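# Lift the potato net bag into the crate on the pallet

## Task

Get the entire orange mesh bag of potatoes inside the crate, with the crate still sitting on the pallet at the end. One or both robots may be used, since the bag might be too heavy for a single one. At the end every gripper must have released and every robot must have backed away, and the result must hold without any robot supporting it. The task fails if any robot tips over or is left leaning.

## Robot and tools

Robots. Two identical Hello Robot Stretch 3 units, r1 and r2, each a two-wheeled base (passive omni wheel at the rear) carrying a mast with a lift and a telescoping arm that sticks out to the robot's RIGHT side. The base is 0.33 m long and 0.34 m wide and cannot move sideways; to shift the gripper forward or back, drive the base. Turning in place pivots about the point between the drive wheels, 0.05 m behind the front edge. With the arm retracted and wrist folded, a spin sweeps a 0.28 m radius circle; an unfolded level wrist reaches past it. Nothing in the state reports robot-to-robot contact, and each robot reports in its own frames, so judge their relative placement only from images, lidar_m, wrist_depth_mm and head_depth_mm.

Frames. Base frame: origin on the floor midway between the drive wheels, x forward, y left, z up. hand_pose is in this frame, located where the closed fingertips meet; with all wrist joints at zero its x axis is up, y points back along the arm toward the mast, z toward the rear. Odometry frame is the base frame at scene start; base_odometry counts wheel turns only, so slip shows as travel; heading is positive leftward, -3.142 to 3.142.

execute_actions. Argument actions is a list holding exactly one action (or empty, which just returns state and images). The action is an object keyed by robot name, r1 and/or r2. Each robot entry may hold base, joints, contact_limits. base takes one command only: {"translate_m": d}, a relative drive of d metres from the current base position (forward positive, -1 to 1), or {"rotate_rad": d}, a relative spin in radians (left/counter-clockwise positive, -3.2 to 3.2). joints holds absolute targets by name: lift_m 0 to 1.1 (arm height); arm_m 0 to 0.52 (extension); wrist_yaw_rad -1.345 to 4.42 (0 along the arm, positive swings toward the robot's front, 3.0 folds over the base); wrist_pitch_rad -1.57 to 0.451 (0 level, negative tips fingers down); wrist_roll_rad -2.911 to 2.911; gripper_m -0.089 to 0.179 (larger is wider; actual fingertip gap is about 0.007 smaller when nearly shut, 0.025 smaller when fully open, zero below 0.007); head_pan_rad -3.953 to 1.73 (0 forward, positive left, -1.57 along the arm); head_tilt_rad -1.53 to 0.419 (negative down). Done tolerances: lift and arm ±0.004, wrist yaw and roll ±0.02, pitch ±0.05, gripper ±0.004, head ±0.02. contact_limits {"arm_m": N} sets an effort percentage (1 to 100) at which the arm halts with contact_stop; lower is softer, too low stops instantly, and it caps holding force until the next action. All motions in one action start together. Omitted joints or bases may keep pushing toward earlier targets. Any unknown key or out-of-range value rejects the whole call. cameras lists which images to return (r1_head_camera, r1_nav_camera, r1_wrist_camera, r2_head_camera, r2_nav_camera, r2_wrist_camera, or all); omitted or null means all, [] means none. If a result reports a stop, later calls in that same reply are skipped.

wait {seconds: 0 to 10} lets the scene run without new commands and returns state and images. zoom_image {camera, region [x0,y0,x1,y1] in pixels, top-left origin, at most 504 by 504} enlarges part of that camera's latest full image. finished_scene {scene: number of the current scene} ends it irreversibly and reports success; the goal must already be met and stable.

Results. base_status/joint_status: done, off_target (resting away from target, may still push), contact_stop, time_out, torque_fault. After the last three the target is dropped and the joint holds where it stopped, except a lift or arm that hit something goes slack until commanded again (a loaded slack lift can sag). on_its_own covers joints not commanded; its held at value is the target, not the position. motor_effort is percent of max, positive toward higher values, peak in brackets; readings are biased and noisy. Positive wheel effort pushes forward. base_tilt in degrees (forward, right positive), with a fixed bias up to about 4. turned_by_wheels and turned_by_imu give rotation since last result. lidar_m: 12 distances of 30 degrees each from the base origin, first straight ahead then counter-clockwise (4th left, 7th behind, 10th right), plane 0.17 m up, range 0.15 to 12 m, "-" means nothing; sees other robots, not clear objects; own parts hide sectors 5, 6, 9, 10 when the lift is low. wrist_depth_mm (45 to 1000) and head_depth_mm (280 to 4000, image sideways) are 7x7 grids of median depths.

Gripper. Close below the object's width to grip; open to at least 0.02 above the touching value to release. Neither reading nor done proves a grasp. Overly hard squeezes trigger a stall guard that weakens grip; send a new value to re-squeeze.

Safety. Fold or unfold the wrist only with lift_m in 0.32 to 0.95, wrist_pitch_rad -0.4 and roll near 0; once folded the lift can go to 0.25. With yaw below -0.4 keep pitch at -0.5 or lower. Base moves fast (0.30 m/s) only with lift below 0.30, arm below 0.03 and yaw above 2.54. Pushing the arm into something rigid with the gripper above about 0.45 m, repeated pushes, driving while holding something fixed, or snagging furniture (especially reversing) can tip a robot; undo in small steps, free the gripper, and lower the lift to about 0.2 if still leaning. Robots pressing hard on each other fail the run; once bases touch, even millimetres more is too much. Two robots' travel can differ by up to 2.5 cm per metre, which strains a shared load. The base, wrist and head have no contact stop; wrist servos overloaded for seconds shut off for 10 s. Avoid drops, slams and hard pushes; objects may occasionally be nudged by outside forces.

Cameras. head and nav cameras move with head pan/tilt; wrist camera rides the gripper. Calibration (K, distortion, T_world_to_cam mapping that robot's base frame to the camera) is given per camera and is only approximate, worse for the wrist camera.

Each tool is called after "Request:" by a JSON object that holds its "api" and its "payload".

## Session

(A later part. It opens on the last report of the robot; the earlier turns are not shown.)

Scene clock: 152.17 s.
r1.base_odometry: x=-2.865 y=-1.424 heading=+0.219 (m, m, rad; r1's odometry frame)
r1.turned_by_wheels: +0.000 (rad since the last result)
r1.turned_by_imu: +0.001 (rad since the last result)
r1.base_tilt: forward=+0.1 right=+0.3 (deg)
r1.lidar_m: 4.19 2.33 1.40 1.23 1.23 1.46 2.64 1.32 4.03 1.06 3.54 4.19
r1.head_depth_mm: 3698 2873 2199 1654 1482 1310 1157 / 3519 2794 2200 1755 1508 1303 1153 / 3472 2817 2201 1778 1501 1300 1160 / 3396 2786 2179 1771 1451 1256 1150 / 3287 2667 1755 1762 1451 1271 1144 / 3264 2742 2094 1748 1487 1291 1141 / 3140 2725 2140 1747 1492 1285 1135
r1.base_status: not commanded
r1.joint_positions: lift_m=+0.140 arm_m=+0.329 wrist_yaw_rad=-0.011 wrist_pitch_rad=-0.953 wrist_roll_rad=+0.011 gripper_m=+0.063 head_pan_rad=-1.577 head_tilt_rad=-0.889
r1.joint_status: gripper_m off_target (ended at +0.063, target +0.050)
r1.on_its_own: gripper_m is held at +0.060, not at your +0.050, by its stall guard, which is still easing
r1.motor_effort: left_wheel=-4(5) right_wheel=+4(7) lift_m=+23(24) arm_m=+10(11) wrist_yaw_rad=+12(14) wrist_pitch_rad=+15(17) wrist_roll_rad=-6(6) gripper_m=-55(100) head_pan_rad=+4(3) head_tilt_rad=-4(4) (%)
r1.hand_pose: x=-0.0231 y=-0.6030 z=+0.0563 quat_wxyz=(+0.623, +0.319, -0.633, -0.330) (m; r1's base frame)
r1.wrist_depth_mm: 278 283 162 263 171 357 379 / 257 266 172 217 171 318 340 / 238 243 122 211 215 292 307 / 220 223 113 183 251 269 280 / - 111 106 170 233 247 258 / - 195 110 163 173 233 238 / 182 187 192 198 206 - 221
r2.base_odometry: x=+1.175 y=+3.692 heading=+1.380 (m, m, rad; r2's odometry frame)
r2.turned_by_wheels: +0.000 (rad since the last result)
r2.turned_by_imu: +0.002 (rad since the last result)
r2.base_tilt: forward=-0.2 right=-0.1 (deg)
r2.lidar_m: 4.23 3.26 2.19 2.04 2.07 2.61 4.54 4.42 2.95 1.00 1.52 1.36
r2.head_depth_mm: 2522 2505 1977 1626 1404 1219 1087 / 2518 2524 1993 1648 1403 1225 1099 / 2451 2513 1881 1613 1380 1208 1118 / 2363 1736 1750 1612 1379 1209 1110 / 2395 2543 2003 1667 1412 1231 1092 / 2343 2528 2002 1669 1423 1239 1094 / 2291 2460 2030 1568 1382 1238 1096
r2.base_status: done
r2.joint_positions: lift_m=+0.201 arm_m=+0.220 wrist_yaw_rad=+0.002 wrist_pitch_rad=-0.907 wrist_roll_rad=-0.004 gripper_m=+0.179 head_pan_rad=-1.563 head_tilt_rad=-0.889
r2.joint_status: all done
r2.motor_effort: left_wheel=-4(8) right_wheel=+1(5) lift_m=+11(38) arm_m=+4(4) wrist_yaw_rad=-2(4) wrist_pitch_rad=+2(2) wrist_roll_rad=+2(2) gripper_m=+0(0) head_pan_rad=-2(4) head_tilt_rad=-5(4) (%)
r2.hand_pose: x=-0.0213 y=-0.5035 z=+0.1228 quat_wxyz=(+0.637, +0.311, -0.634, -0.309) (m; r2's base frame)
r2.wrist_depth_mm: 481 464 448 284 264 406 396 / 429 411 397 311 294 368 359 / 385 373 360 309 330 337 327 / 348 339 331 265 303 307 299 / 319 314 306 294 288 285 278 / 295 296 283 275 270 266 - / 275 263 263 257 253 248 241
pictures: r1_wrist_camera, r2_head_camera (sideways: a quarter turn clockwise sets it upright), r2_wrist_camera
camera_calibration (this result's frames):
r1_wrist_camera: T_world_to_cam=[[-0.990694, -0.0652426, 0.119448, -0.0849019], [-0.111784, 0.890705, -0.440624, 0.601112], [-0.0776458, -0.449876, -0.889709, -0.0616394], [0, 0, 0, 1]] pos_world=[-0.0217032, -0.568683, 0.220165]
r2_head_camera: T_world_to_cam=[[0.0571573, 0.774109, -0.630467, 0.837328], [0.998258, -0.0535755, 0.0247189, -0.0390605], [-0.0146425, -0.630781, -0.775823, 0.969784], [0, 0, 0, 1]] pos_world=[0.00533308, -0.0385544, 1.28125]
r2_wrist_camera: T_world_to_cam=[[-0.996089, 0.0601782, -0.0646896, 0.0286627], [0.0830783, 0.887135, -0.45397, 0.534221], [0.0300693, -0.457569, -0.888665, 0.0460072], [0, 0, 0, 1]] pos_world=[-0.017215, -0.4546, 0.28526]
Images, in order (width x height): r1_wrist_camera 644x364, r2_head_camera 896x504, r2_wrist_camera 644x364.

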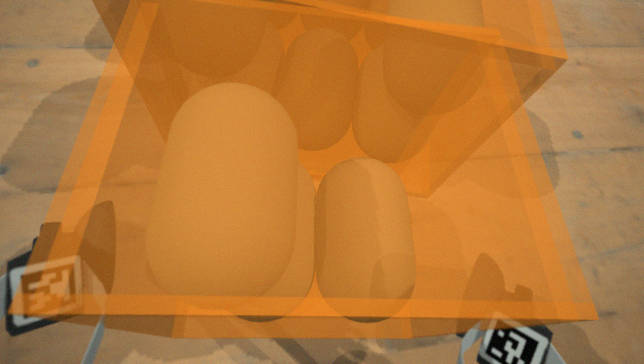

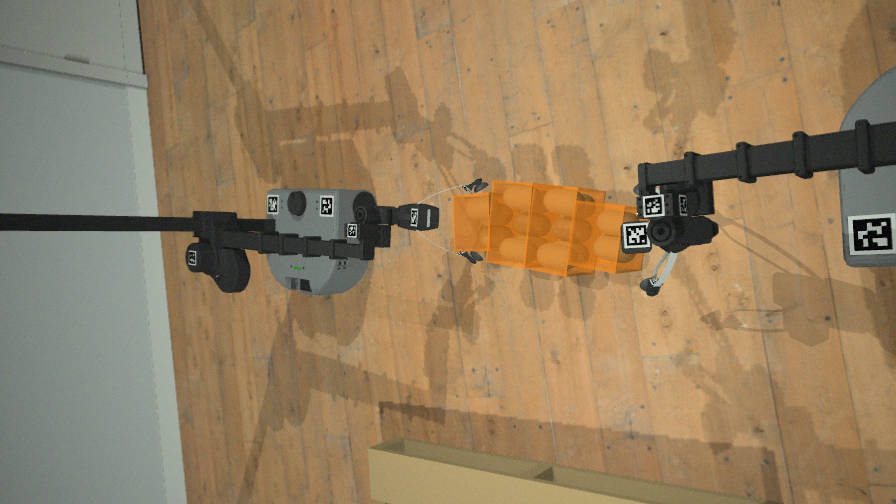

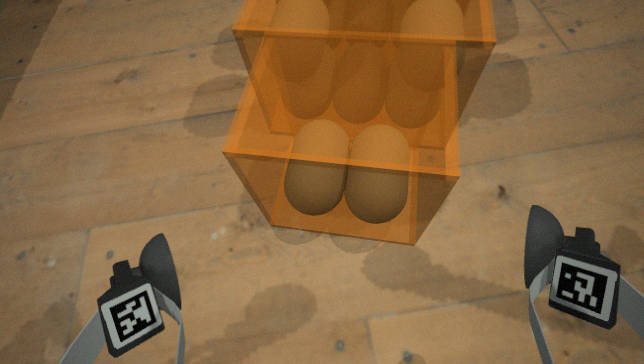

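Request:
{"api": "execute_actions", "payload": {"actions": [{"r2":{"joints":{"arm_m":0.32,"lift_m":0.14}}}], "cameras": []}}

Request:
{"api": "execute_actions", "payload": {"actions": [{"r2":{"joints":{"gripper_m":0.05}}}], "cameras": []}}

Request:
{"api": "execute_actions", "payload": {"actions": [{"r2":{"joints":{"lift_m":0.3}},"r1":{"joints":{"lift_m":0.3}}}], "cameras": ["r1_head_camera","r2_head_camera","r2_wrist_camera"]}}

Scene clock: 157.97 s.
r1.base_odometry: x=-2.865 y=-1.424 heading=+0.219 (m, m, rad; r1's odometry frame)
r1.turned_by_wheels: +0.000 (rad since the last result)
r1.turned_by_imu: +0.001 (rad since the last result)
r1.base_tilt: forward=+0.1 right=+0.3 (deg)
r1.lidar_m: 4.18 2.33 1.39 1.23 1.23 1.46 2.64 1.32 4.01 1.65 3.56 4.19
r1.head_depth_mm: 3663 2851 2198 1653 1476 1310 1156 / 3534 2817 2187 1764 1504 1301 1153 / 3490 2842 2181 1767 1502 1296 1161 / 3363 2795 2181 1727 1468 1249 1139 / 3305 2656 1783 1718 1440 1276 1144 / 3222 2754 1969 1758 1483 1290 1138 / 3130 2745 2125 1757 1475 1291 1141
r1.base_status: not commanded
r1.joint_positions: lift_m=+0.140 arm_m=+0.329 wrist_yaw_rad=-0.011 wrist_pitch_rad=-0.951 wrist_roll_rad=+0.011 gripper_m=+0.097 head_pan_rad=-1.577 head_tilt_rad=-0.889
r1.joint_status: not commanded
r1.on_its_own: gripper_m is held at +0.095, not at your +0.050, by its stall guard, which is still easing
r1.motor_effort: left_wheel=-4(4) right_wheel=+5(5) lift_m=+23(23) arm_m=+10(9) wrist_yaw_rad=+12(11) wrist_pitch_rad=+14(15) wrist_roll_rad=-6(6) gripper_m=-39(43) head_pan_rad=+3(3) head_tilt_rad=-4(4) (%)
r1.hand_pose: x=-0.0231 y=-0.6034 z=+0.0565 quat_wxyz=(+0.623, +0.319, -0.634, -0.330) (m; r1's base frame)
r1.wrist_depth_mm: 279 284 162 262 170 355 383 / 257 265 172 218 170 319 341 / 238 244 122 212 214 291 309 / 221 224 113 182 252 269 279 / - 159 106 170 233 247 257 / - 195 110 163 174 232 237 / 182 187 192 199 206 - 221
r2.base_odometry: x=+1.175 y=+3.692 heading=+1.380 (m, m, rad; r2's odometry frame)
r2.turned_by_wheels: +0.000 (rad since the last result)
r2.turned_by_imu: +0.001 (rad since the last result)
r2.base_tilt: forward=-0.3 right=-0.2 (deg)
r2.lidar_m: 4.24 3.28 2.19 2.04 2.07 2.61 4.52 4.44 2.94 1.00 1.53 1.36
r2.head_depth_mm: 2525 2503 1988 1637 1396 1223 1082 / 2512 2496 1996 1640 1401 1228 1099 / 2457 2534 1878 1617 1401 1229 1107 / 2360 1726 1761 1623 1381 1232 1114 / 2387 2534 2022 1662 1418 1232 1096 / 2350 2519 2042 1665 1422 1232 1095 / 2309 2489 2035 1562 1378 1242 1096
r2.base_status: not commanded
r2.joint_positions: lift_m=+0.141 arm_m=+0.319 wrist_yaw_rad=+0.005 wrist_pitch_rad=-0.946 wrist_roll_rad=-0.001 gripper_m=+0.179 head_pan_rad=-1.563 head_tilt_rad=-0.889
r2.joint_status: all done
r2.motor_effort: left_wheel=-4(6) right_wheel=+1(5) lift_m=+10(10) arm_m=+9(9) wrist_yaw_rad=-6(6) wrist_pitch_rad=+14(14) wrist_roll_rad=+1(2) gripper_m=-1(0) head_pan_rad=-2(3) head_tilt_rad=-5(5) (%)
r2.hand_pose: x=-0.0209 y=-0.5947 z=+0.0576 quat_wxyz=(+0.631, +0.324, -0.628, -0.321) (m; r2's base frame)
r2.wrist_depth_mm: 354 342 323 180 247 150 294 / 319 308 291 209 213 145 267 / 289 283 272 213 202 195 248 / 266 259 254 187 217 233 230 / 246 242 234 173 167 221 216 / 229 224 217 166 157 206 - / 213 205 205 200 192 194 188
pictures: none
No camera images: the call's "cameras" was empty. Leave "cameras" out to get every camera's image.

Scene clock: 159.87 s.
r1.base_odometry: x=-2.865 y=-1.424 heading=+0.219 (m, m, rad; r1's odometry frame)
r1.turned_by_wheels: +0.000 (rad since the last result)
r1.turned_by_imu: +0.000 (rad since the last result)
r1.base_tilt: forward=+0.0 right=+0.2 (deg)
r1.lidar_m: 4.18 2.33 1.40 1.23 1.23 1.46 2.64 1.32 4.03 3.53 3.55 4.18
r1.head_depth_mm: 3674 2838 2208 1652 1476 1308 1156 / 3536 2801 2196 1744 1513 1304 1154 / 3454 2830 2182 1780 1494 1313 1158 / 3388 2786 2166 1730 1444 1248 1148 / 3322 2666 1773 1732 1448 1273 1146 / 3223 2765 1976 1765 1494 1295 1142 / 3141 2759 2136 1755 1495 1285 1136
r1.base_status: not commanded
r1.joint_positions: lift_m=+0.140 arm_m=+0.329 wrist_yaw_rad=-0.011 wrist_pitch_rad=-0.955 wrist_roll_rad=+0.011 gripper_m=+0.108 head_pan_rad=-1.577 head_tilt_rad=-0.889
r1.joint_status: not commanded
r1.on_its_own: gripper_m is held at +0.106, not at your +0.050, by its stall guard, which is still easing
r1.motor_effort: left_wheel=-5(4) right_wheel=+4(5) lift_m=+23(23) arm_m=+10(10) wrist_yaw_rad=+11(13) wrist_pitch_rad=+15(16) wrist_roll_rad=-6(6) gripper_m=-34(39) head_pan_rad=+3(3) head_tilt_rad=-3(4) (%)
r1.hand_pose: x=-0.0231 y=-0.6025 z=+0.0560 quat_wxyz=(+0.623, +0.320, -0.633, -0.331) (m; r1's base frame)
r1.wrist_depth_mm: 278 282 162 265 170 351 378 / 255 265 173 216 171 318 341 / 236 242 122 212 213 294 306 / 220 224 113 182 251 267 278 / - 159 106 170 232 246 256 / - 196 110 163 175 233 238 / 181 187 192 198 206 - 222
r2.base_odometry: x=+1.175 y=+3.692 heading=+1.380 (m, m, rad; r2's odometry frame)
r2.turned_by_wheels: +0.000 (rad since the last result)
r2.turned_by_imu: +0.000 (rad since the last result)
r2.base_tilt: forward=-0.3 right=-0.2 (deg)
r2.lidar_m: 4.22 3.28 2.19 2.04 2.07 2.61 4.55 4.41 2.95 1.01 1.53 1.36
r2.head_depth_mm: 2500 2491 1982 1633 1392 1216 1081 / 2504 2508 1976 1648 1405 1219 1103 / 2443 2507 1890 1601 1401 1220 1106 / 2361 1735 1761 1621 1371 1221 1103 / 2370 2530 2003 1659 1421 1230 1096 / 2352 2531 2012 1668 1418 1236 1091 / 2324 2481 2030 1573 1376 1239 1094
r2.base_status: not commanded
r2.joint_positions: lift_m=+0.141 arm_m=+0.319 wrist_yaw_rad=+0.015 wrist_pitch_rad=-0.955 wrist_roll_rad=-0.006 gripper_m=+0.052 head_pan_rad=-1.563 head_tilt_rad=-0.889
r2.joint_status: all done
r2.on_its_own: wrist_yaw_rad is at rest, and its effort (-17) is outside its rest range (-12 to +12)
r2.motor_effort: left_wheel=-7(7) right_wheel=+7(7) lift_m=+10(11) arm_m=+9(9) wrist_yaw_rad=-17(17) wrist_pitch_rad=+16(16) wrist_roll_rad=+3(3) gripper_m=-54(100) head_pan_rad=-2(3) head_tilt_rad=-5(5) (%)
r2.hand_pose: x=-0.0197 y=-0.5926 z=+0.0564 quat_wxyz=(+0.632, +0.331, -0.623, -0.320) (m; r2's base frame)
r2.wrist_depth_mm: 347 340 317 179 246 148 291 / 315 307 292 211 210 145 266 / 289 279 272 215 202 196 246 / 263 260 252 186 214 233 229 / 244 241 230 173 169 221 215 / 227 226 216 169 160 205 201 / 214 205 204 199 195 194 190
pictures: none
No camera images: the call's "cameras" was empty. Leave "cameras" out to get every camera's image.

Scene clock: 162.17 s.
r1.base_odometry: x=-2.865 y=-1.424 heading=+0.219 (m, m, rad; r1's odometry frame)
r1.turned_by_wheels: +0.000 (rad since the last result)
r1.turned_by_imu: +0.000 (rad since the last result)
r1.base_tilt: forward=+0.0 right=+0.3 (deg)
r1.lidar_m: 4.18 2.33 1.40 1.23 1.23 1.46 2.64 1.32 4.00 0.54 3.55 4.21
r1.head_depth_mm: 3747 2813 2182 1650 1476 1312 1155 / 3517 2795 2179 1747 1505 1299 1152 / 3448 2801 2172 1778 1504 1317 1172 / 3399 2794 2180 1728 1503 1272 1148 / 3225 2554 1763 1768 1487 1296 1138 / 3202 2470 2093 1759 1495 1294 1142 / 3153 2727 2137 1758 1483 1287 1140
r1.base_status: not commanded
r1.joint_positions: lift_m=+0.299 arm_m=+0.330 wrist_yaw_rad=-0.017 wrist_pitch_rad=-0.963 wrist_roll_rad=+0.022 gripper_m=+0.111 head_pan_rad=-1.577 head_tilt_rad=-0.890
r1.joint_status: all done
r1.on_its_own: gripper_m is held at +0.109, not at your +0.050, by its stall guard, which is not easing now; wrist_yaw_rad is at rest, and its effort (+16) is outside its rest range (-12 to +12)
r1.motor_effort: left_wheel=-6(6) right_wheel=+7(7) lift_m=+57(58) arm_m=+3(10) wrist_yaw_rad=+16(33) wrist_pitch_rad=+18(34) wrist_roll_rad=-11(21) gripper_m=-23(34) head_pan_rad=+3(4) head_tilt_rad=-3(4) (%)
r1.hand_pose: x=-0.0237 y=-0.6012 z=+0.2137 quat_wxyz=(+0.617, +0.319, -0.636, -0.337) (m; r1's base frame)
r1.wrist_depth_mm: 475 496 515 535 568 606 630 / 436 461 479 434 520 544 571 / 408 420 265 355 322 501 518 / 380 392 180 310 244 455 478 / 353 366 143 267 399 420 435 / - 345 155 199 375 398 405 / 312 323 159 165 351 - 382
r2.base_odometry: x=+1.175 y=+3.692 heading=+1.380 (m, m, rad; r2's odometry frame)
r2.turned_by_wheels: +0.000 (rad since the last result)
r2.turned_by_imu: +0.001 (rad since the last result)
r2.base_tilt: forward=-0.3 right=+0.1 (deg)
r2.lidar_m: 4.24 3.28 2.19 2.04 2.06 2.62 4.54 4.42 2.95 0.84 1.53 1.36
r2.head_depth_mm: 2531 2501 1986 1640 1405 1227 1080 / 2518 2490 1977 1654 1405 1222 1103 / 2469 2518 1890 1610 1434 1230 1109 / 2332 1578 1768 1614 1357 1228 1107 / 2355 2510 2015 1657 1415 1245 1096 / 2348 2536 2012 1669 1421 1244 1094 / 2291 2496 2029 1568 1374 1242 1094
r2.base_status: not commanded
r2.joint_positions: lift_m=+0.299 arm_m=+0.320 wrist_yaw_rad=-0.004 wrist_pitch_rad=-0.912 wrist_roll_rad=-0.002 gripper_m=+0.050 head_pan_rad=-1.563 head_tilt_rad=-0.889
r2.joint_status: all done
r2.motor_effort: left_wheel=-4(9) right_wheel=+2(7) lift_m=+44(52) arm_m=+4(9) wrist_yaw_rad=+4(43) wrist_pitch_rad=+4(37) wrist_roll_rad=+1(15) gripper_m=-1(53) head_pan_rad=-3(1) head_tilt_rad=-4(5) (%)
r2.hand_pose: x=-0.0221 y=-0.6025 z=+0.2205 quat_wxyz=(+0.635, +0.311, -0.634, -0.313) (m; r2's base frame)
r2.wrist_depth_mm: 627 615 594 380 376 539 523 / 567 552 536 387 381 487 475 / 510 498 486 333 401 445 435 / 469 454 441 387 405 413 404 / 429 420 409 340 391 379 371 / 393 384 381 354 357 355 345 / 366 361 352 347 337 334 325
pictures: r1_head_camera (sideways: a quarter turn clockwise sets it upright), r2_head_camera (sideways: a quarter turn clockwise sets it upright), r2_wrist_camera
camera_calibration (this result's frames):
r1_head_camera: T_world_to_cam=[[0.051333, 0.725931, -0.685849, 0.911166], [0.997384, -0.0722683, -0.00184175, -0.00145946], [-0.0509021, -0.68396, -0.727742, 0.905201], [0, 0, 0, 1]] pos_world=[0.000759447, -0.0424281, 1.28367]
r2_head_camera: T_world_to_cam=[[0.0571568, 0.774184, -0.630374, 0.837208], [0.998258, -0.0535786, 0.0247115, -0.039051], [-0.0146433, -0.630688, -0.775898, 0.969882], [0, 0, 0, 1]] pos_world=[0.00533306, -0.038552, 1.28125]
r2_wrist_camera: T_world_to_cam=[[-0.995513, 0.0679237, -0.0658855, 0.0451235], [0.0903928, 0.888564, -0.449759, 0.666586], [0.0279941, -0.453697, -0.890716, 0.0903649], [0, 0, 0, 1]] pos_world=[-0.0178632, -0.554371, 0.383266]
Images, in order (width x height): r1_head_camera 896x504, r2_head_camera 896x504, r2_wrist_camera 644x364.

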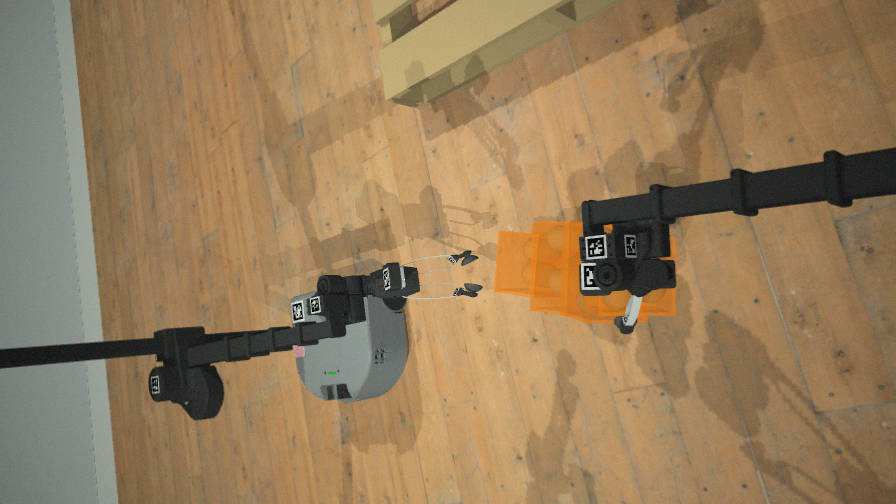

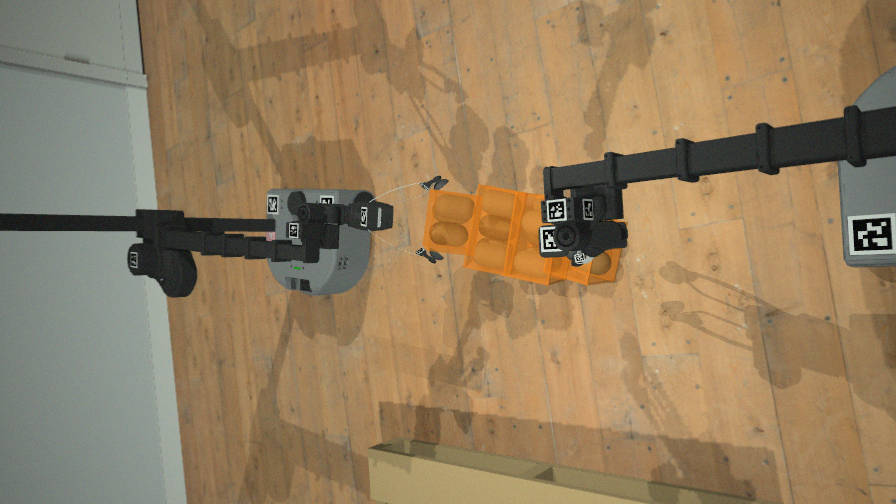

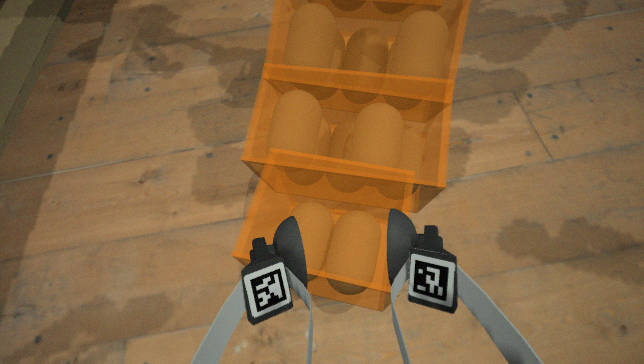

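Request:
{"api": "execute_actions", "payload": {"actions": [{"r1":{"joints":{"lift_m":0.14}},"r2":{"joints":{"gripper_m":0.179,"lift_m":0.35}}}], "cameras": []}}

Request:
{"api": "execute_actions", "payload": {"actions": [{"r1":{"joints":{"gripper_m":0.179}}}], "cameras": []}}

Request:
{"api": "execute_actions", "payload": {"actions": [{"r1":{"joints":{"lift_m":0.35,"wrist_pitch_rad":-1.4}},"r2":{"joints":{"wrist_pitch_rad":-1.4}}}], "cameras": []}}

Request:
{"api": "execute_actions", "payload": {"actions": [{"r1":{"joints":{"arm_m":0.46}},"r2":{"joints":{"arm_m":0.45}}}], "cameras": ["r1_head_camera","r2_head_camera","r1_wrist_camera","r2_wrist_camera"]}}

Scene clock: 170.70 s.
r1.base_odometry: x=-2.865 y=-1.424 heading=+0.219 (m, m, rad; r1's odometry frame)
r1.turned_by_wheels: +0.000 (rad since the last result)
r1.turned_by_imu: +0.001 (rad since the last result)
r1.base_tilt: forward=+0.1 right=+0.2 (deg)
r1.lidar_m: 4.18 2.33 1.40 1.23 1.23 1.45 2.65 1.32 4.04 3.54 3.55 4.18
r1.head_depth_mm: 3726 2838 2202 1652 1477 1305 1153 / 3531 2787 2171 1748 1520 1307 1148 / 3477 2779 2180 1780 1506 1304 1157 / 3368 2783 2152 1774 1438 1249 1142 / 3344 2573 1744 1762 1461 1282 1142 / 3236 2542 2074 1758 1492 1288 1141 / 3134 2758 2131 1744 1487 1294 1141
r1.base_status: not commanded
r1.joint_positions: lift_m=+0.146 arm_m=+0.330 wrist_yaw_rad=-0.009 wrist_pitch_rad=-0.939 wrist_roll_rad=+0.008 gripper_m=+0.111 head_pan_rad=-1.577 head_tilt_rad=-0.890
r1.joint_status: lift_m contact_stop (moved -0.153 of -0.159)
r1.on_its_own: gripper_m is held at +0.109, not at your +0.050, by its stall guard, which is not easing now; lift_m is slack since a contact_stop, until your next command for it (your +0.140 is given up)
r1.motor_effort: left_wheel=-4(6) right_wheel=+4(8) lift_m=+34(50) arm_m=+3(3) wrist_yaw_rad=+9(17) wrist_pitch_rad=+11(30) wrist_roll_rad=-4(11) gripper_m=-22(23) head_pan_rad=+3(3) head_tilt_rad=-4(4) (%)
r1.hand_pose: x=-0.0228 y=-0.6065 z=+0.0635 quat_wxyz=(+0.627, +0.316, -0.634, -0.325) (m; r1's base frame)
r1.wrist_depth_mm: 293 303 175 277 186 377 405 / 268 280 191 230 178 335 360 / 246 255 133 225 223 306 323 / 229 230 123 193 263 280 292 / 217 119 118 179 244 255 269 / - 205 172 174 225 241 247 / 187 193 199 206 212 226 229
r2.base_odometry: x=+1.175 y=+3.692 heading=+1.380 (m, m, rad; r2's odometry frame)
r2.turned_by_wheels: +0.000 (rad since the last result)
r2.turned_by_imu: +0.002 (rad since the last result)
r2.base_tilt: forward=-0.3 right=-0.1 (deg)
r2.lidar_m: 4.23 3.30 2.18 2.04 2.07 2.62 4.54 4.42 2.94 1.00 1.53 1.36
r2.head_depth_mm: 2509 2474 1970 1643 1398 1217 1077 / 2496 2504 1976 1646 1403 1223 1103 / 2465 2514 1904 1607 1384 1224 1111 / 2335 1735 1750 1608 1354 1220 1107 / 2366 2536 2024 1664 1414 1235 1089 / 2333 2526 2019 1666 1418 1236 1089 / 2288 2492 2022 1567 1379 1239 1097
r2.base_status: not commanded
r2.joint_positions: lift_m=+0.349 arm_m=+0.320 wrist_yaw_rad=-0.003 wrist_pitch_rad=-0.912 wrist_roll_rad=-0.002 gripper_m=+0.179 head_pan_rad=-1.563 head_tilt_rad=-0.889
r2.joint_status: all done
r2.motor_effort: left_wheel=-4(4) right_wheel=+2(2) lift_m=+43(44) arm_m=+4(3) wrist_yaw_rad=+5(5) wrist_pitch_rad=+4(4) wrist_roll_rad=+1(1) gripper_m=-1(86) head_pan_rad=-2(1) head_tilt_rad=-4(4) (%)
r2.hand_pose: x=-0.0221 y=-0.6026 z=+0.2706 quat_wxyz=(+0.635, +0.311, -0.635, -0.313) (m; r2's base frame)
r2.wrist_depth_mm: 695 702 668 648 621 609 583 / 620 625 608 583 486 548 536 / 574 559 552 456 472 501 487 / 519 515 502 403 429 463 457 / 482 471 458 393 380 430 420 / 443 444 424 365 407 400 - / 416 399 396 348 382 374 365
pictures: none
No camera images: the call's "cameras" was empty. Leave "cameras" out to get every camera's image.

not run: a stop came earlier in this reply.

not run: a stop came earlier in this reply.

not run: a stop came earlier in this reply.

Request:
{"api": "execute_actions", "payload": {"actions": [{"r1":{"joints":{"gripper_m":0.179}},"r2":{"joints":{"wrist_pitch_rad":-1.4}}}], "cameras": []}}

Request:
{"api": "execute_actions", "payload": {"actions": [{"r1":{"joints":{"lift_m":0.35,"wrist_pitch_rad":-1.4}},"r2":{"joints":{"arm_m":0.45}}}], "cameras": []}}

Request:
{"api": "execute_actions", "payload": {"actions": [{"r1":{"joints":{"arm_m":0.46}}}], "cameras": ["r1_head_camera","r2_head_camera","r1_wrist_camera","r2_wrist_camera"]}}

Scene clock: 175.93 s.
r1.base_odometry: x=-2.865 y=-1.424 heading=+0.219 (m, m, rad; r1's odometry frame)
r1.turned_by_wheels: +0.000 (rad since the last result)
r1.turned_by_imu: +0.001 (rad since the last result)
r1.base_tilt: forward=+0.1 right=+0.3 (deg)
r1.lidar_m: 4.17 2.33 1.40 1.23 1.23 1.45 2.64 1.32 4.03 1.66 3.55 4.16
r1.head_depth_mm: 3713 2837 2181 1652 1473 1304 1152 / 3561 2829 2197 1734 1502 1311 1151 / 3483 2788 2177 1778 1502 1304 1159 / 3361 2755 2165 1755 1429 1244 1143 / 3283 2564 1741 1765 1462 1282 1146 / 3188 2510 2082 1753 1484 1291 1137 / 3134 2758 2132 1751 1488 1295 1142
r1.base_status: not commanded
r1.joint_positions: lift_m=+0.146 arm_m=+0.330 wrist_yaw_rad=-0.004 wrist_pitch_rad=-0.920 wrist_roll_rad=+0.006 gripper_m=+0.179 head_pan_rad=-1.577 head_tilt_rad=-0.890
r1.joint_status: all done
r1.on_its_own: lift_m is slack since a contact_stop, until your next command for it (your +0.140 is given up)
r1.motor_effort: left_wheel=-3(4) right_wheel=+3(5) lift_m=+35(33) arm_m=+3(3) wrist_yaw_rad=+4(9) wrist_pitch_rad=+6(11) wrist_roll_rad=-3(5) gripper_m=+0(96) head_pan_rad=+3(3) head_tilt_rad=-4(4) (%)
r1.hand_pose: x=-0.0222 y=-0.6108 z=+0.0661 quat_wxyz=(+0.631, +0.312, -0.636, -0.317) (m; r1's base frame)
r1.wrist_depth_mm: 299 312 174 278 195 393 421 / 273 284 194 238 177 346 371 / 251 259 136 221 219 313 332 / 233 233 125 197 267 285 299 / - 215 118 180 247 262 273 / - 205 165 172 229 245 252 / 189 195 200 207 215 - 233
r2.base_odometry: x=+1.175 y=+3.692 heading=+1.380 (m, m, rad; r2's odometry frame)
r2.turned_by_wheels: +0.000 (rad since the last result)
r2.turned_by_imu: +0.001 (rad since the last result)
r2.base_tilt: forward=-0.3 right=-0.1 (deg)
r2.lidar_m: 4.24 3.29 2.19 2.04 2.06 2.62 4.54 4.41 2.95 1.00 1.53 1.37
r2.head_depth_mm: 2529 2479 1966 1636 1401 1219 1083 / 2468 2478 1981 1658 1399 1218 1100 / 2436 2517 1893 1604 1411 1225 1113 / 2371 1738 1751 1616 1384 1236 1104 / 2368 2537 1996 1659 1414 1233 1094 / 2353 2556 2020 1662 1421 1231 1091 / 2292 2460 2025 1582 1379 1240 1099
r2.base_status: not commanded
r2.joint_positions: lift_m=+0.349 arm_m=+0.320 wrist_yaw_rad=-0.003 wrist_pitch_rad=-1.397 wrist_roll_rad=-0.002 gripper_m=+0.179 head_pan_rad=-1.563 head_tilt_rad=-0.889
r2.joint_status: all done
r2.motor_effort: left_wheel=-4(4) right_wheel=+2(2) lift_m=+44(43) arm_m=+4(4) wrist_yaw_rad=+4(4) wrist_pitch_rad=-1(2) wrist_roll_rad=+1(1) gripper_m=+0(0) head_pan_rad=-2(2) head_tilt_rad=-5(5) (%)
r2.hand_pose: x=-0.0217 y=-0.4852 z=+0.2314 quat_wxyz=(+0.541, +0.454, -0.541, -0.456) (m; r2's base frame)
r2.wrist_depth_mm: 411 405 398 334 340 386 380 / 411 407 397 353 393 387 381 / 409 406 403 342 390 389 379 / 416 407 400 397 392 390 385 / 411 408 402 398 393 388 382 / 413 410 404 399 395 391 - / 416 406 404 402 394 391 386
pictures: none
No camera images: the call's "cameras" was empty. Leave "cameras" out to get every camera's image.

Scene clock: 178.63 s.
r1.base_odometry: x=-2.865 y=-1.424 heading=+0.219 (m, m, rad; r1's odometry frame)
r1.turned_by_wheels: +0.000 (rad since the last result)
r1.turned_by_imu: +0.000 (rad since the last result)
r1.base_tilt: forward=+0.0 right=+0.3 (deg)
r1.lidar_m: 4.18 2.33 1.39 1.23 1.23 1.46 2.64 1.32 4.05 1.51 3.53 4.21
r1.head_depth_mm: 3662 2851 2194 1658 1472 1313 1154 / 3546 2835 2181 1749 1512 1302 1152 / 3506 2778 2176 1765 1533 1320 1143 / 3374 2791 2166 1684 1534 1277 1145 / 3270 2559 1764 1756 1463 1278 1142 / 3215 2528 2080 1750 1481 1290 1139 / 3141 2737 2127 1756 1481 1285 1140
r1.base_status: not commanded
r1.joint_positions: lift_m=+0.350 arm_m=+0.330 wrist_yaw_rad=-0.003 wrist_pitch_rad=-1.398 wrist_roll_rad=+0.004 gripper_m=+0.179 head_pan_rad=-1.577 head_tilt_rad=-0.890
r1.joint_status: all done
r1.motor_effort: left_wheel=-3(3) right_wheel=+3(3) lift_m=+43(46) arm_m=+3(3) wrist_yaw_rad=+3(4) wrist_pitch_rad=+0(4) wrist_roll_rad=-2(3) gripper_m=+0(0) head_pan_rad=+4(3) head_tilt_rad=-4(4) (%)
r1.hand_pose: x=-0.0217 y=-0.4949 z=+0.2318 quat_wxyz=(+0.540, +0.453, -0.543, -0.457) (m; r1's base frame)
r1.wrist_depth_mm: 376 383 389 347 363 415 430 / 378 385 386 339 408 418 430 / 371 380 389 363 406 416 429 / 372 378 388 396 406 411 424 / 371 376 389 394 404 415 424 / - 376 386 394 401 412 422 / 366 375 382 391 399 - 421
r2.base_odometry: x=+1.175 y=+3.692 heading=+1.380 (m, m, rad; r2's odometry frame)
r2.turned_by_wheels: +0.000 (rad since the last result)
r2.turned_by_imu: +0.001 (rad since the last result)
r2.base_tilt: forward=-0.3 right=-0.1 (deg)
r2.lidar_m: 4.23 3.29 2.19 2.04 2.06 2.61 4.54 4.42 2.94 1.51 1.53 1.37
r2.head_depth_mm: 2527 2499 1974 1642 1400 1222 1082 / 2529 2469 1988 1630 1404 1234 1100 / 2443 2516 1874 1698 1383 1223 1117 / 2338 1534 1742 1680 1328 1230 1113 / 2373 2570 2019 1658 1404 1236 1092 / 2348 2539 2026 1662 1423 1236 1091 / 2289 2487 2034 1570 1380 1238 1095
r2.base_status: not commanded
r2.joint_positions: lift_m=+0.349 arm_m=+0.450 wrist_yaw_rad=-0.003 wrist_pitch_rad=-1.398 wrist_roll_rad=-0.002 gripper_m=+0.179 head_pan_rad=-1.563 head_tilt_rad=-0.889
r2.joint_status: all done
r2.motor_effort: left_wheel=-4(4) right_wheel=+2(2) lift_m=+44(44) arm_m=+4(3) wrist_yaw_rad=+3(5) wrist_pitch_rad=-1(1) wrist_roll_rad=+1(1) gripper_m=+0(0) head_pan_rad=-3(1) head_tilt_rad=-5(5) (%)
r2.hand_pose: x=-0.0217 y=-0.6149 z=+0.2314 quat_wxyz=(+0.541, +0.455, -0.541, -0.456) (m; r2's base frame)
r2.wrist_depth_mm: 409 403 399 293 288 382 379 / 408 404 400 341 337 384 380 / 410 406 397 298 331 385 382 / 412 407 401 352 390 388 383 / 416 409 402 342 391 387 383 / 413 411 407 398 392 388 - / 416 410 406 400 396 391 386
pictures: none
No camera images: the call's "cameras" was empty. Leave "cameras" out to get every camera's image.

Scene clock: 180.83 s.
r1.base_odometry: x=-2.865 y=-1.424 heading=+0.219 (m, m, rad; r1's odometry frame)
r1.turned_by_wheels: +0.000 (rad since the last result)
r1.turned_by_imu: +0.000 (rad since the last result)
r1.base_tilt: forward=+0.2 right=+0.3 (deg)
r1.lidar_m: 4.19 2.32 1.40 1.23 1.23 1.46 2.65 1.32 4.04 1.51 3.54 4.19
r1.head_depth_mm: 3629 2817 2216 1649 1474 1313 1160 / 3541 2780 2182 1760 1511 1304 1153 / 3524 2774 2168 1781 1520 1302 1139 / 3354 2785 2166 1730 1371 1297 1147 / 3274 2563 1774 1762 1457 1293 1146 / 3200 2532 2070 1759 1487 1290 1138 / 3102 2710 2160 1755 1494 1286 1138
r1.base_status: not commanded
r1.joint_positions: lift_m=+0.350 arm_m=+0.460 wrist_yaw_rad=-0.002 wrist_pitch_rad=-1.399 wrist_roll_rad=+0.004 gripper_m=+0.179 head_pan_rad=-1.577 head_tilt_rad=-0.890
r1.joint_status: all done
r1.motor_effort: left_wheel=-2(3) right_wheel=+2(3) lift_m=+43(43) arm_m=+6(8) wrist_yaw_rad=+1(2) wrist_pitch_rad=+0(0) wrist_roll_rad=-2(2) gripper_m=+0(1) head_pan_rad=+4(3) head_tilt_rad=-3(4) (%)
r1.hand_pose: x=-0.0217 y=-0.6246 z=+0.2318 quat_wxyz=(+0.540, +0.454, -0.542, -0.457) (m; r1's base frame)
r1.wrist_depth_mm: 375 382 389 334 297 417 432 / 374 381 284 353 323 419 427 / 374 381 384 342 297 416 425 / 371 377 382 347 406 417 428 / 375 379 281 342 404 412 422 / - 376 386 394 399 413 418 / 368 375 380 393 396 - 420
r2.base_odometry: x=+1.175 y=+3.692 heading=+1.380 (m, m, rad; r2's odometry frame)
r2.turned_by_wheels: +0.000 (rad since the last result)
r2.turned_by_imu: +0.000 (rad since the last result)
r2.base_tilt: forward=-0.3 right=-0.1 (deg)
r2.lidar_m: 4.22 3.28 2.20 2.04 2.07 2.61 4.54 4.43 2.94 1.52 1.52 1.36
r2.head_depth_mm: 2501 2475 1991 1634 1396 1217 1080 / 2517 2507 1976 1654 1409 1237 1100 / 2447 2532 1872 1659 1378 1229 1109 / 2345 1552 1777 1650 1322 1230 1110 / 2375 2553 2005 1667 1415 1233 1089 / 2300 2532 2019 1662 1412 1236 1095 / 2273 2492 2037 1582 1378 1234 1097
r2.base_status: not commanded
r2.joint_positions: lift_m=+0.349 arm_m=+0.450 wrist_yaw_rad=-0.003 wrist_pitch_rad=-1.398 wrist_roll_rad=-0.002 gripper_m=+0.179 head_pan_rad=-1.563 head_tilt_rad=-0.889
r2.joint_status: not commanded
r2.motor_effort: left_wheel=-4(4) right_wheel=+2(2) lift_m=+43(44) arm_m=+4(4) wrist_yaw_rad=+3(3) wrist_pitch_rad=+0(0) wrist_roll_rad=+1(1) gripper_m=+0(0) head_pan_rad=-2(2) head_tilt_rad=-4(5) (%)
r2.hand_pose: x=-0.0217 y=-0.6149 z=+0.2314 quat_wxyz=(+0.541, +0.455, -0.541, -0.456) (m; r2's base frame)
r2.wrist_depth_mm: 409 408 399 293 286 380 380 / 411 403 400 341 335 385 380 / 409 408 400 300 332 385 382 / 412 407 402 355 390 387 382 / 410 412 401 341 392 388 383 / 414 413 401 395 392 390 - / 418 408 404 400 395 390 386
pictures: r1_head_camera (sideways: a quarter turn clockwise sets it upright), r1_wrist_camera, r2_head_camera (sideways: a quarter turn clockwise sets it upright), r2_wrist_camera
camera_calibration (this result's frames):
r1_head_camera: T_world_to_cam=[[0.0513326, 0.725932, -0.685849, 0.911166], [0.997384, -0.0722678, -0.00184179, -0.00145941], [-0.0509018, -0.68396, -0.727742, 0.905202], [0, 0, 0, 1]] pos_world=[0.000759467, -0.0424281, 1.28367]
r1_wrist_camera: T_world_to_cam=[[-0.98916, -0.125559, 0.0761411, -0.133498], [-0.12695, 0.991815, -0.0136964, 0.661706], [-0.0737981, -0.0232141, -0.997003, 0.376349], [0, 0, 0, 1]] pos_world=[-0.0202731, -0.664315, 0.394448]
r2_head_camera: T_world_to_cam=[[0.0571567, 0.774184, -0.630374, 0.837208], [0.998258, -0.0535785, 0.0247116, -0.039051], [-0.0146432, -0.630689, -0.775898, 0.969882], [0, 0, 0, 1]] pos_world=[0.00533306, -0.038552, 1.28125]
r2_wrist_camera: T_world_to_cam=[[-0.995446, 0.0911021, -0.0280532, 0.0525741], [0.0906285, 0.995727, 0.0177165, 0.640223], [0.0295474, 0.0150934, -0.999449, 0.407809], [0, 0, 0, 1]] pos_world=[-0.0177375, -0.648433, 0.397717]
Images, in order (width x height): r1_head_camera 896x504, r1_wrist_camera 644x364, r2_head_camera 896x504, r2_wrist_camera 644x364.

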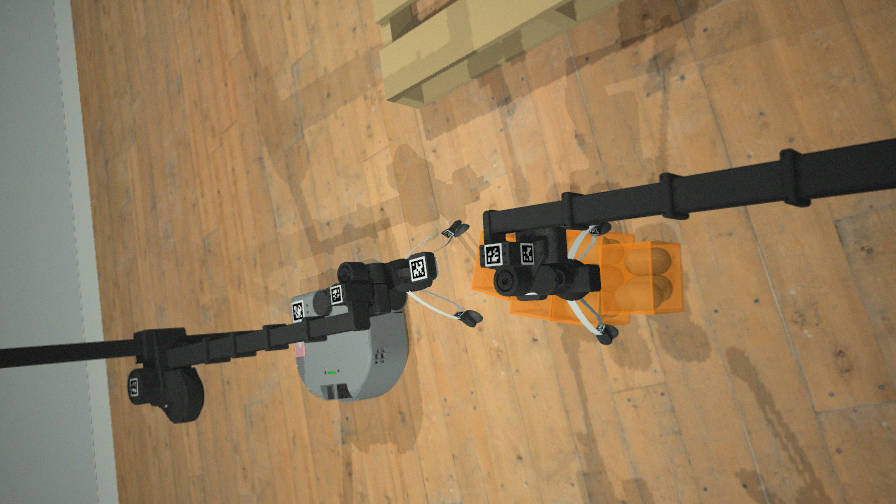

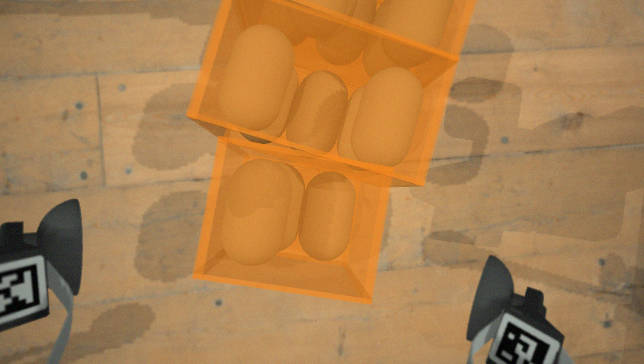

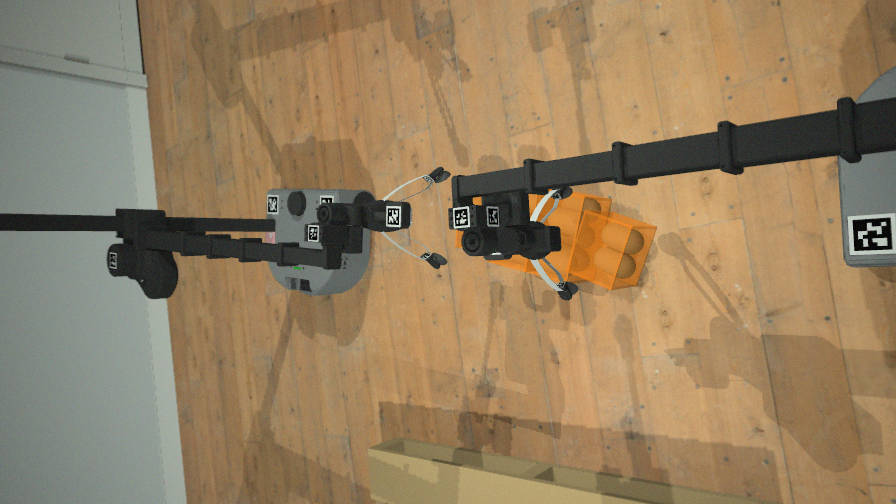

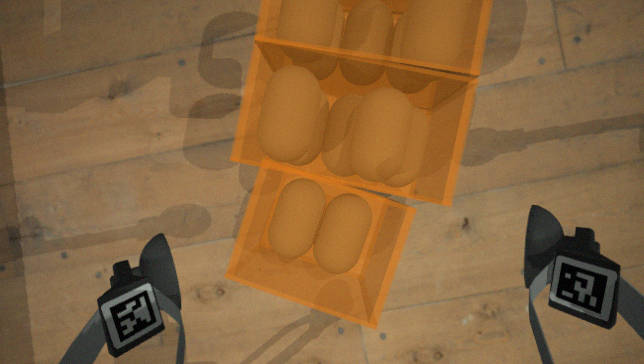

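Request:
{"api": "execute_actions", "payload": {"actions": [{"r1":{"joints":{"lift_m":0.17}},"r2":{"joints":{"arm_m":0.42,"lift_m":0.17}}}], "cameras": []}}

Request:
{"api": "execute_actions", "payload": {"actions": [{"r1":{"joints":{"gripper_m":0.085}},"r2":{"joints":{"gripper_m":0.085}}}], "cameras": []}}

Request:
{"api": "execute_actions", "payload": {"actions": [{"r2":{"joints":{"lift_m":0.3}},"r1":{"joints":{"lift_m":0.3}}}], "cameras": ["r1_head_camera","r2_head_camera"]}}

Scene clock: 193.57 s.
r1.base_odometry: x=-2.865 y=-1.424 heading=+0.219 (m, m, rad; r1's odometry frame)
r1.turned_by_wheels: +0.000 (rad since the last result)
r1.turned_by_imu: -0.004 (rad since the last result)
r1.base_tilt: forward=-0.1 right=+0.3 (deg)
r1.lidar_m: 4.17 2.34 1.40 1.23 1.23 1.45 2.62 1.32 4.05 0.95 3.53 4.19
r1.head_depth_mm: 3733 2825 2184 1653 1471 1315 1154 / 3574 2793 2174 1748 1504 1302 1148 / 3508 2788 2162 1778 1495 1300 1152 / 3357 2796 2171 1679 1528 1298 1147 / 3344 2641 1775 1725 1457 1277 1143 / 3274 2640 2066 1762 1491 1287 1139 / 3133 2717 2120 1746 1492 1292 1142
r1.base_status: not commanded
r1.joint_positions: lift_m=+0.200 arm_m=+0.460 wrist_yaw_rad=+0.000 wrist_pitch_rad=-1.396 wrist_roll_rad=+0.000 gripper_m=+0.179 head_pan_rad=-1.576 head_tilt_rad=-0.890
r1.joint_status: lift_m contact_stop (moved -0.149 of -0.180)
r1.on_its_own: lift_m is slack since a contact_stop, until your next command for it (your +0.170 is given up)
r1.motor_effort: left_wheel=+4(8) right_wheel=-6(8) lift_m=+34(35) arm_m=+5(5) wrist_yaw_rad=-1(1) wrist_pitch_rad=-1(2) wrist_roll_rad=-1(2) gripper_m=-2(2) head_pan_rad=+3(3) head_tilt_rad=-3(4) (%)
r1.hand_pose: x=-0.0216 y=-0.6255 z=+0.0824 quat_wxyz=(+0.542, +0.454, -0.541, -0.455) (m; r1's base frame)
r1.wrist_depth_mm: 234 235 137 190 195 137 266 / 233 237 188 189 148 136 264 / 232 236 238 218 160 257 264 / 232 234 129 191 250 256 263 / - 231 128 186 250 255 261 / 228 231 130 188 247 254 260 / 228 230 235 241 247 - 259
r2.base_odometry: x=+1.175 y=+3.692 heading=+1.381 (m, m, rad; r2's odometry frame)
r2.turned_by_wheels: +0.001 (rad since the last result)
r2.turned_by_imu: +0.008 (rad since the last result)
r2.base_tilt: forward=-0.3 right=-0.1 (deg)
r2.lidar_m: 4.24 3.24 2.19 2.04 2.06 2.64 4.54 4.38 2.93 1.51 1.51 1.36
r2.head_depth_mm: 2515 2458 1968 1632 1406 1220 1083 / 2480 2510 1974 1655 1404 1221 1103 / 2461 2524 1869 1615 1380 1229 1117 / 2370 1769 1747 1589 1329 1229 1111 / 2384 2513 2014 1670 1414 1234 1090 / 2336 2522 2017 1667 1421 1239 1093 / 2294 2490 2027 1564 1387 1235 1098
r2.base_status: not commanded
r2.joint_positions: lift_m=+0.237 arm_m=+0.420 wrist_yaw_rad=+0.001 wrist_pitch_rad=-1.399 wrist_roll_rad=+0.010 gripper_m=+0.179 head_pan_rad=-1.564 head_tilt_rad=-0.890
r2.joint_status: lift_m contact_stop (moved -0.112 of -0.179); the others done
r2.on_its_own: lift_m is slack since a contact_stop, until your next command for it (your +0.170 is given up)
r2.motor_effort: left_wheel=+11(16) right_wheel=-12(24) lift_m=+27(39) arm_m=-2(2) wrist_yaw_rad=-1(3) wrist_pitch_rad=+0(1) wrist_roll_rad=-3(4) gripper_m=-1(2) head_pan_rad=-2(1) head_tilt_rad=-4(5) (%)
r2.hand_pose: x=-0.0216 y=-0.5851 z=+0.1192 quat_wxyz=(+0.539, +0.453, -0.543, -0.458) (m; r2's base frame)
r2.wrist_depth_mm: 298 293 184 224 180 277 272 / 299 295 195 224 180 276 273 / 298 296 289 254 222 278 274 / 301 296 292 231 282 278 276 / 301 296 292 231 282 279 275 / 301 - 292 289 282 280 - / 303 296 295 289 285 281 276
pictures: none
No camera images: the call's "cameras" was empty. Leave "cameras" out to get every camera's image.

not run: a stop came earlier in this reply.

not run: a stop came earlier in this reply.

Request:
{"api": "execute_actions", "payload": {"actions": []}}

Scene clock: 194.90 s.
r1.base_odometry: x=-2.865 y=-1.424 heading=+0.219 (m, m, rad; r1's odometry frame)
r1.turned_by_wheels: +0.000 (rad since the last result)
r1.turned_by_imu: +0.000 (rad since the last result)
r1.base_tilt: forward=+0.0 right=+0.3 (deg)
r1.lidar_m: 4.19 2.35 1.40 1.23 1.23 1.45 2.62 1.32 4.03 0.96 3.55 4.19
r1.head_depth_mm: 3711 2844 2195 1660 1476 1310 1157 / 3562 2830 2187 1738 1505 1304 1149 / 3464 2810 2180 1765 1506 1299 1147 / 3395 2766 2170 1673 1524 1298 1139 / 3328 2675 1771 1719 1465 1289 1145 / 3230 2665 2074 1752 1495 1288 1143 / 3146 2732 2157 1749 1491 1288 1141
r1.base_status: not commanded
r1.joint_positions: lift_m=+0.200 arm_m=+0.460 wrist_yaw_rad=+0.000 wrist_pitch_rad=-1.395 wrist_roll_rad=+0.000 gripper_m=+0.179 head_pan_rad=-1.576 head_tilt_rad=-0.890
r1.joint_status: lift_m contact_stop (moved -0.149 of -0.180)
r1.on_its_own: lift_m is slack since a contact_stop, until your next command for it (your +0.170 is given up)
r1.motor_effort: left_wheel=+4(8) right_wheel=-6(8) lift_m=+34(35) arm_m=+5(5) wrist_yaw_rad=-1(1) wrist_pitch_rad=-1(2) wrist_roll_rad=-1(2) gripper_m=-1(2) head_pan_rad=+3(3) head_tilt_rad=-3(4) (%)
r1.hand_pose: x=-0.0216 y=-0.6255 z=+0.0825 quat_wxyz=(+0.542, +0.454, -0.541, -0.455) (m; r1's base frame)
r1.wrist_depth_mm: 234 235 137 190 196 138 266 / 232 237 189 189 148 137 264 / 232 236 239 219 160 257 263 / 232 234 129 192 251 256 263 / - 232 128 187 249 255 262 / 230 230 130 188 250 256 259 / 227 231 236 243 247 - 259
r2.base_odometry: x=+1.175 y=+3.692 heading=+1.381 (m, m, rad; r2's odometry frame)
r2.turned_by_wheels: +0.000 (rad since the last result)
r2.turned_by_imu: +0.000 (rad since the last result)
r2.base_tilt: forward=-0.4 right=-0.1 (deg)
r2.lidar_m: 4.23 3.24 2.19 2.04 2.07 2.63 4.55 4.41 2.94 1.52 1.51 1.36
r2.head_depth_mm: 2508 2481 1984 1625 1399 1220 1076 / 2485 2497 1995 1644 1405 1220 1100 / 2428 2507 1888 1623 1372 1226 1115 / 2359 1773 1750 1577 1335 1232 1101 / 2374 2544 1998 1653 1411 1231 1099 / 2317 2495 2020 1678 1426 1236 1095 / 2325 2473 2024 1583 1378 1244 1101
r2.base_status: not commanded
r2.joint_positions: lift_m=+0.237 arm_m=+0.420 wrist_yaw_rad=+0.001 wrist_pitch_rad=-1.399 wrist_roll_rad=+0.010 gripper_m=+0.179 head_pan_rad=-1.564 head_tilt_rad=-0.890
r2.joint_status: lift_m contact_stop (moved -0.112 of -0.179); the others done
r2.on_its_own: lift_m is slack since a contact_stop, until your next command for it (your +0.170 is given up)
r2.motor_effort: left_wheel=+11(16) right_wheel=-12(24) lift_m=+27(39) arm_m=-2(2) wrist_yaw_rad=-1(3) wrist_pitch_rad=+0(1) wrist_roll_rad=-3(4) gripper_m=-1(2) head_pan_rad=-2(1) head_tilt_rad=-4(5) (%)
r2.hand_pose: x=-0.0216 y=-0.5851 z=+0.1192 quat_wxyz=(+0.539, +0.453, -0.543, -0.458) (m; r2's base frame)
r2.wrist_depth_mm: 300 294 184 224 180 276 272 / 297 294 195 224 180 276 271 / 298 294 292 254 222 279 274 / 301 296 291 232 282 279 276 / 301 295 292 231 283 279 274 / 301 - 295 287 284 280 - / 303 297 295 289 284 280 277
pictures: r1_head_camera (sideways: a quarter turn clockwise sets it upright), r1_nav_camera (sideways: a quarter turn counterclockwise sets it upright), r1_wrist_camera, r2_head_camera (sideways: a quarter turn clockwise sets it upright), r2_nav_camera (sideways: a quarter turn counterclockwise sets it upright), r2_wrist_camera
camera_calibration (this result's frames):
r1_head_camera: T_world_to_cam=[[0.0507132, 0.726542, -0.685248, 0.910387], [0.997445, -0.0714113, -0.00189656, -0.00138848], [-0.0503124, -0.683401, -0.728307, 0.905933], [0, 0, 0, 1]] pos_world=[0.000795918, -0.0424176, 1.28364]
r1_nav_camera: T_world_to_cam=[[-0.057376, -0.821083, 0.567918, -0.697072], [-0.998011, 0.0322939, -0.0541379, 0.127148], [0.0261114, -0.569895, -0.821303, 1.01824], [0, 0, 0, 1]] pos_world=[0.060312, 0.00383212, 1.23905]
r1_wrist_camera: T_world_to_cam=[[-0.988399, -0.130842, 0.0771232, -0.125562], [-0.132523, 0.991033, -0.017075, 0.660229], [-0.0741975, -0.0270976, -0.996875, 0.225038], [0, 0, 0, 1]] pos_world=[-0.0199123, -0.66464, 0.245292]
r2_head_camera: T_world_to_cam=[[0.0575671, 0.774941, -0.629407, 0.835945], [0.998229, -0.0541458, 0.024635, -0.0389511], [-0.014989, -0.62971, -0.776685, 0.970908], [0, 0, 0, 1]] pos_world=[0.00531216, -0.0385257, 1.2812]
r2_nav_camera: T_world_to_cam=[[-0.0217263, -0.746749, 0.664751, -0.812541], [-0.999607, 0.0279931, -0.00122437, 0.0557852], [-0.0176942, -0.664517, -0.747064, 0.93519], [0, 0, 0, 1]] pos_world=[0.0546573, 0.0131234, 1.23885]
r2_wrist_camera: T_world_to_cam=[[-0.994696, 0.0984161, -0.0298908, 0.0513025], [0.0978806, 0.995019, 0.0188839, 0.612105], [0.0316004, 0.015858, -0.999375, 0.295758], [0, 0, 0, 1]] pos_world=[-0.0182288, -0.618795, 0.285548]
Images, in order (width x height): r1_head_camera 896x504, r1_nav_camera 672x504, r1_wrist_camera 644x364, r2_head_camera 896x504, r2_nav_camera 672x504, r2_wrist_camera 644x364.

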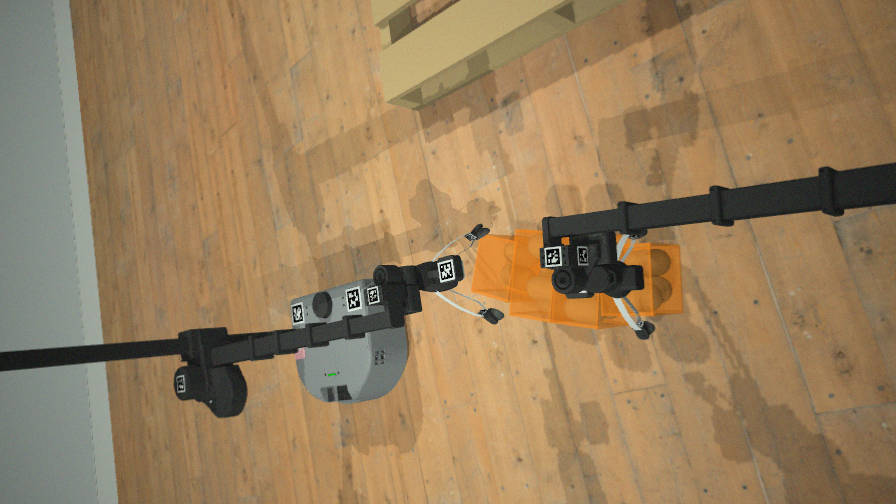

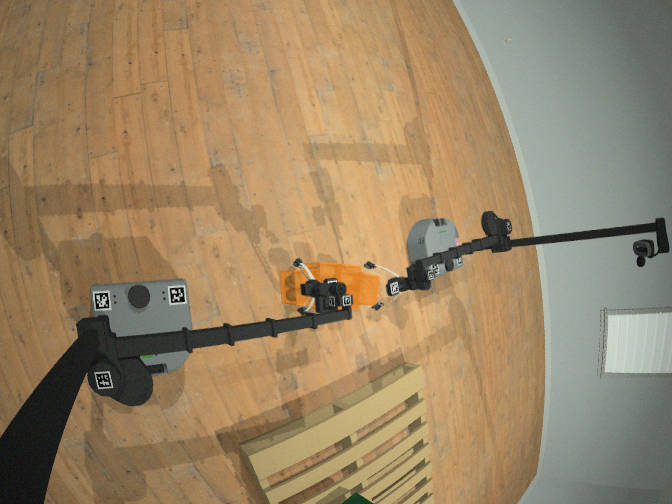

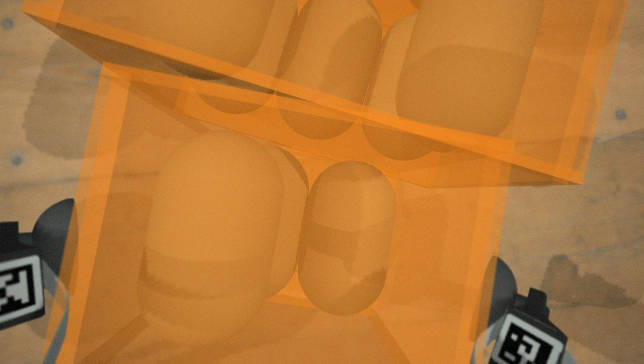

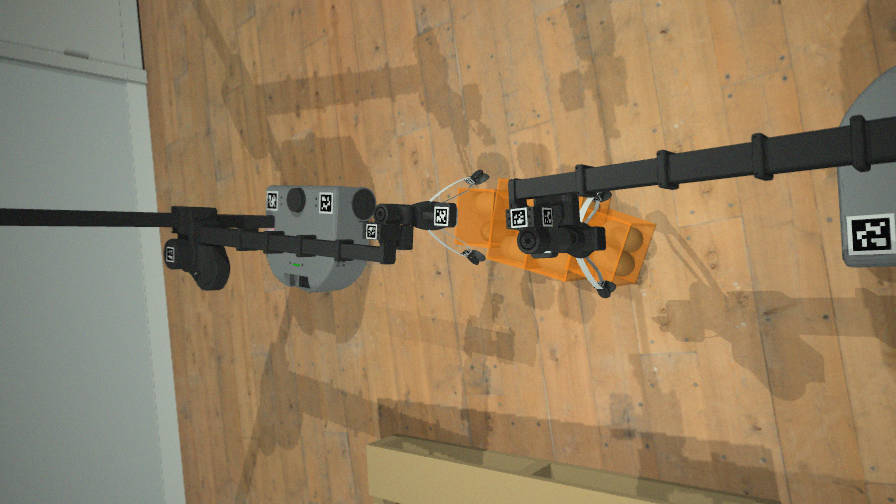

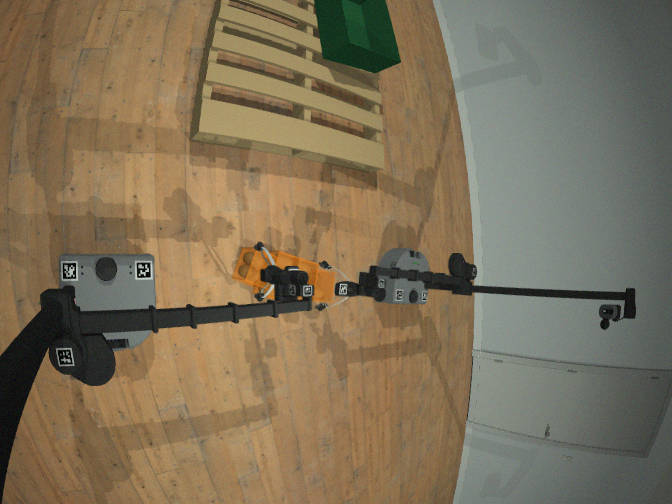

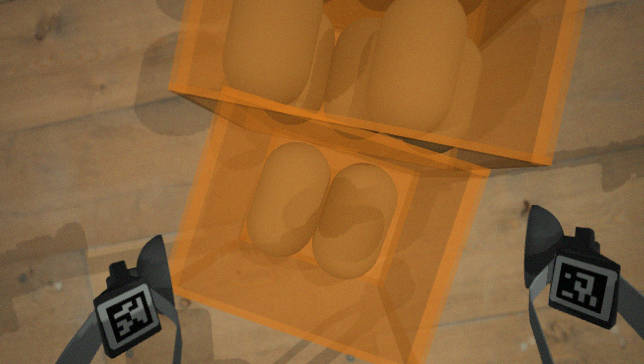

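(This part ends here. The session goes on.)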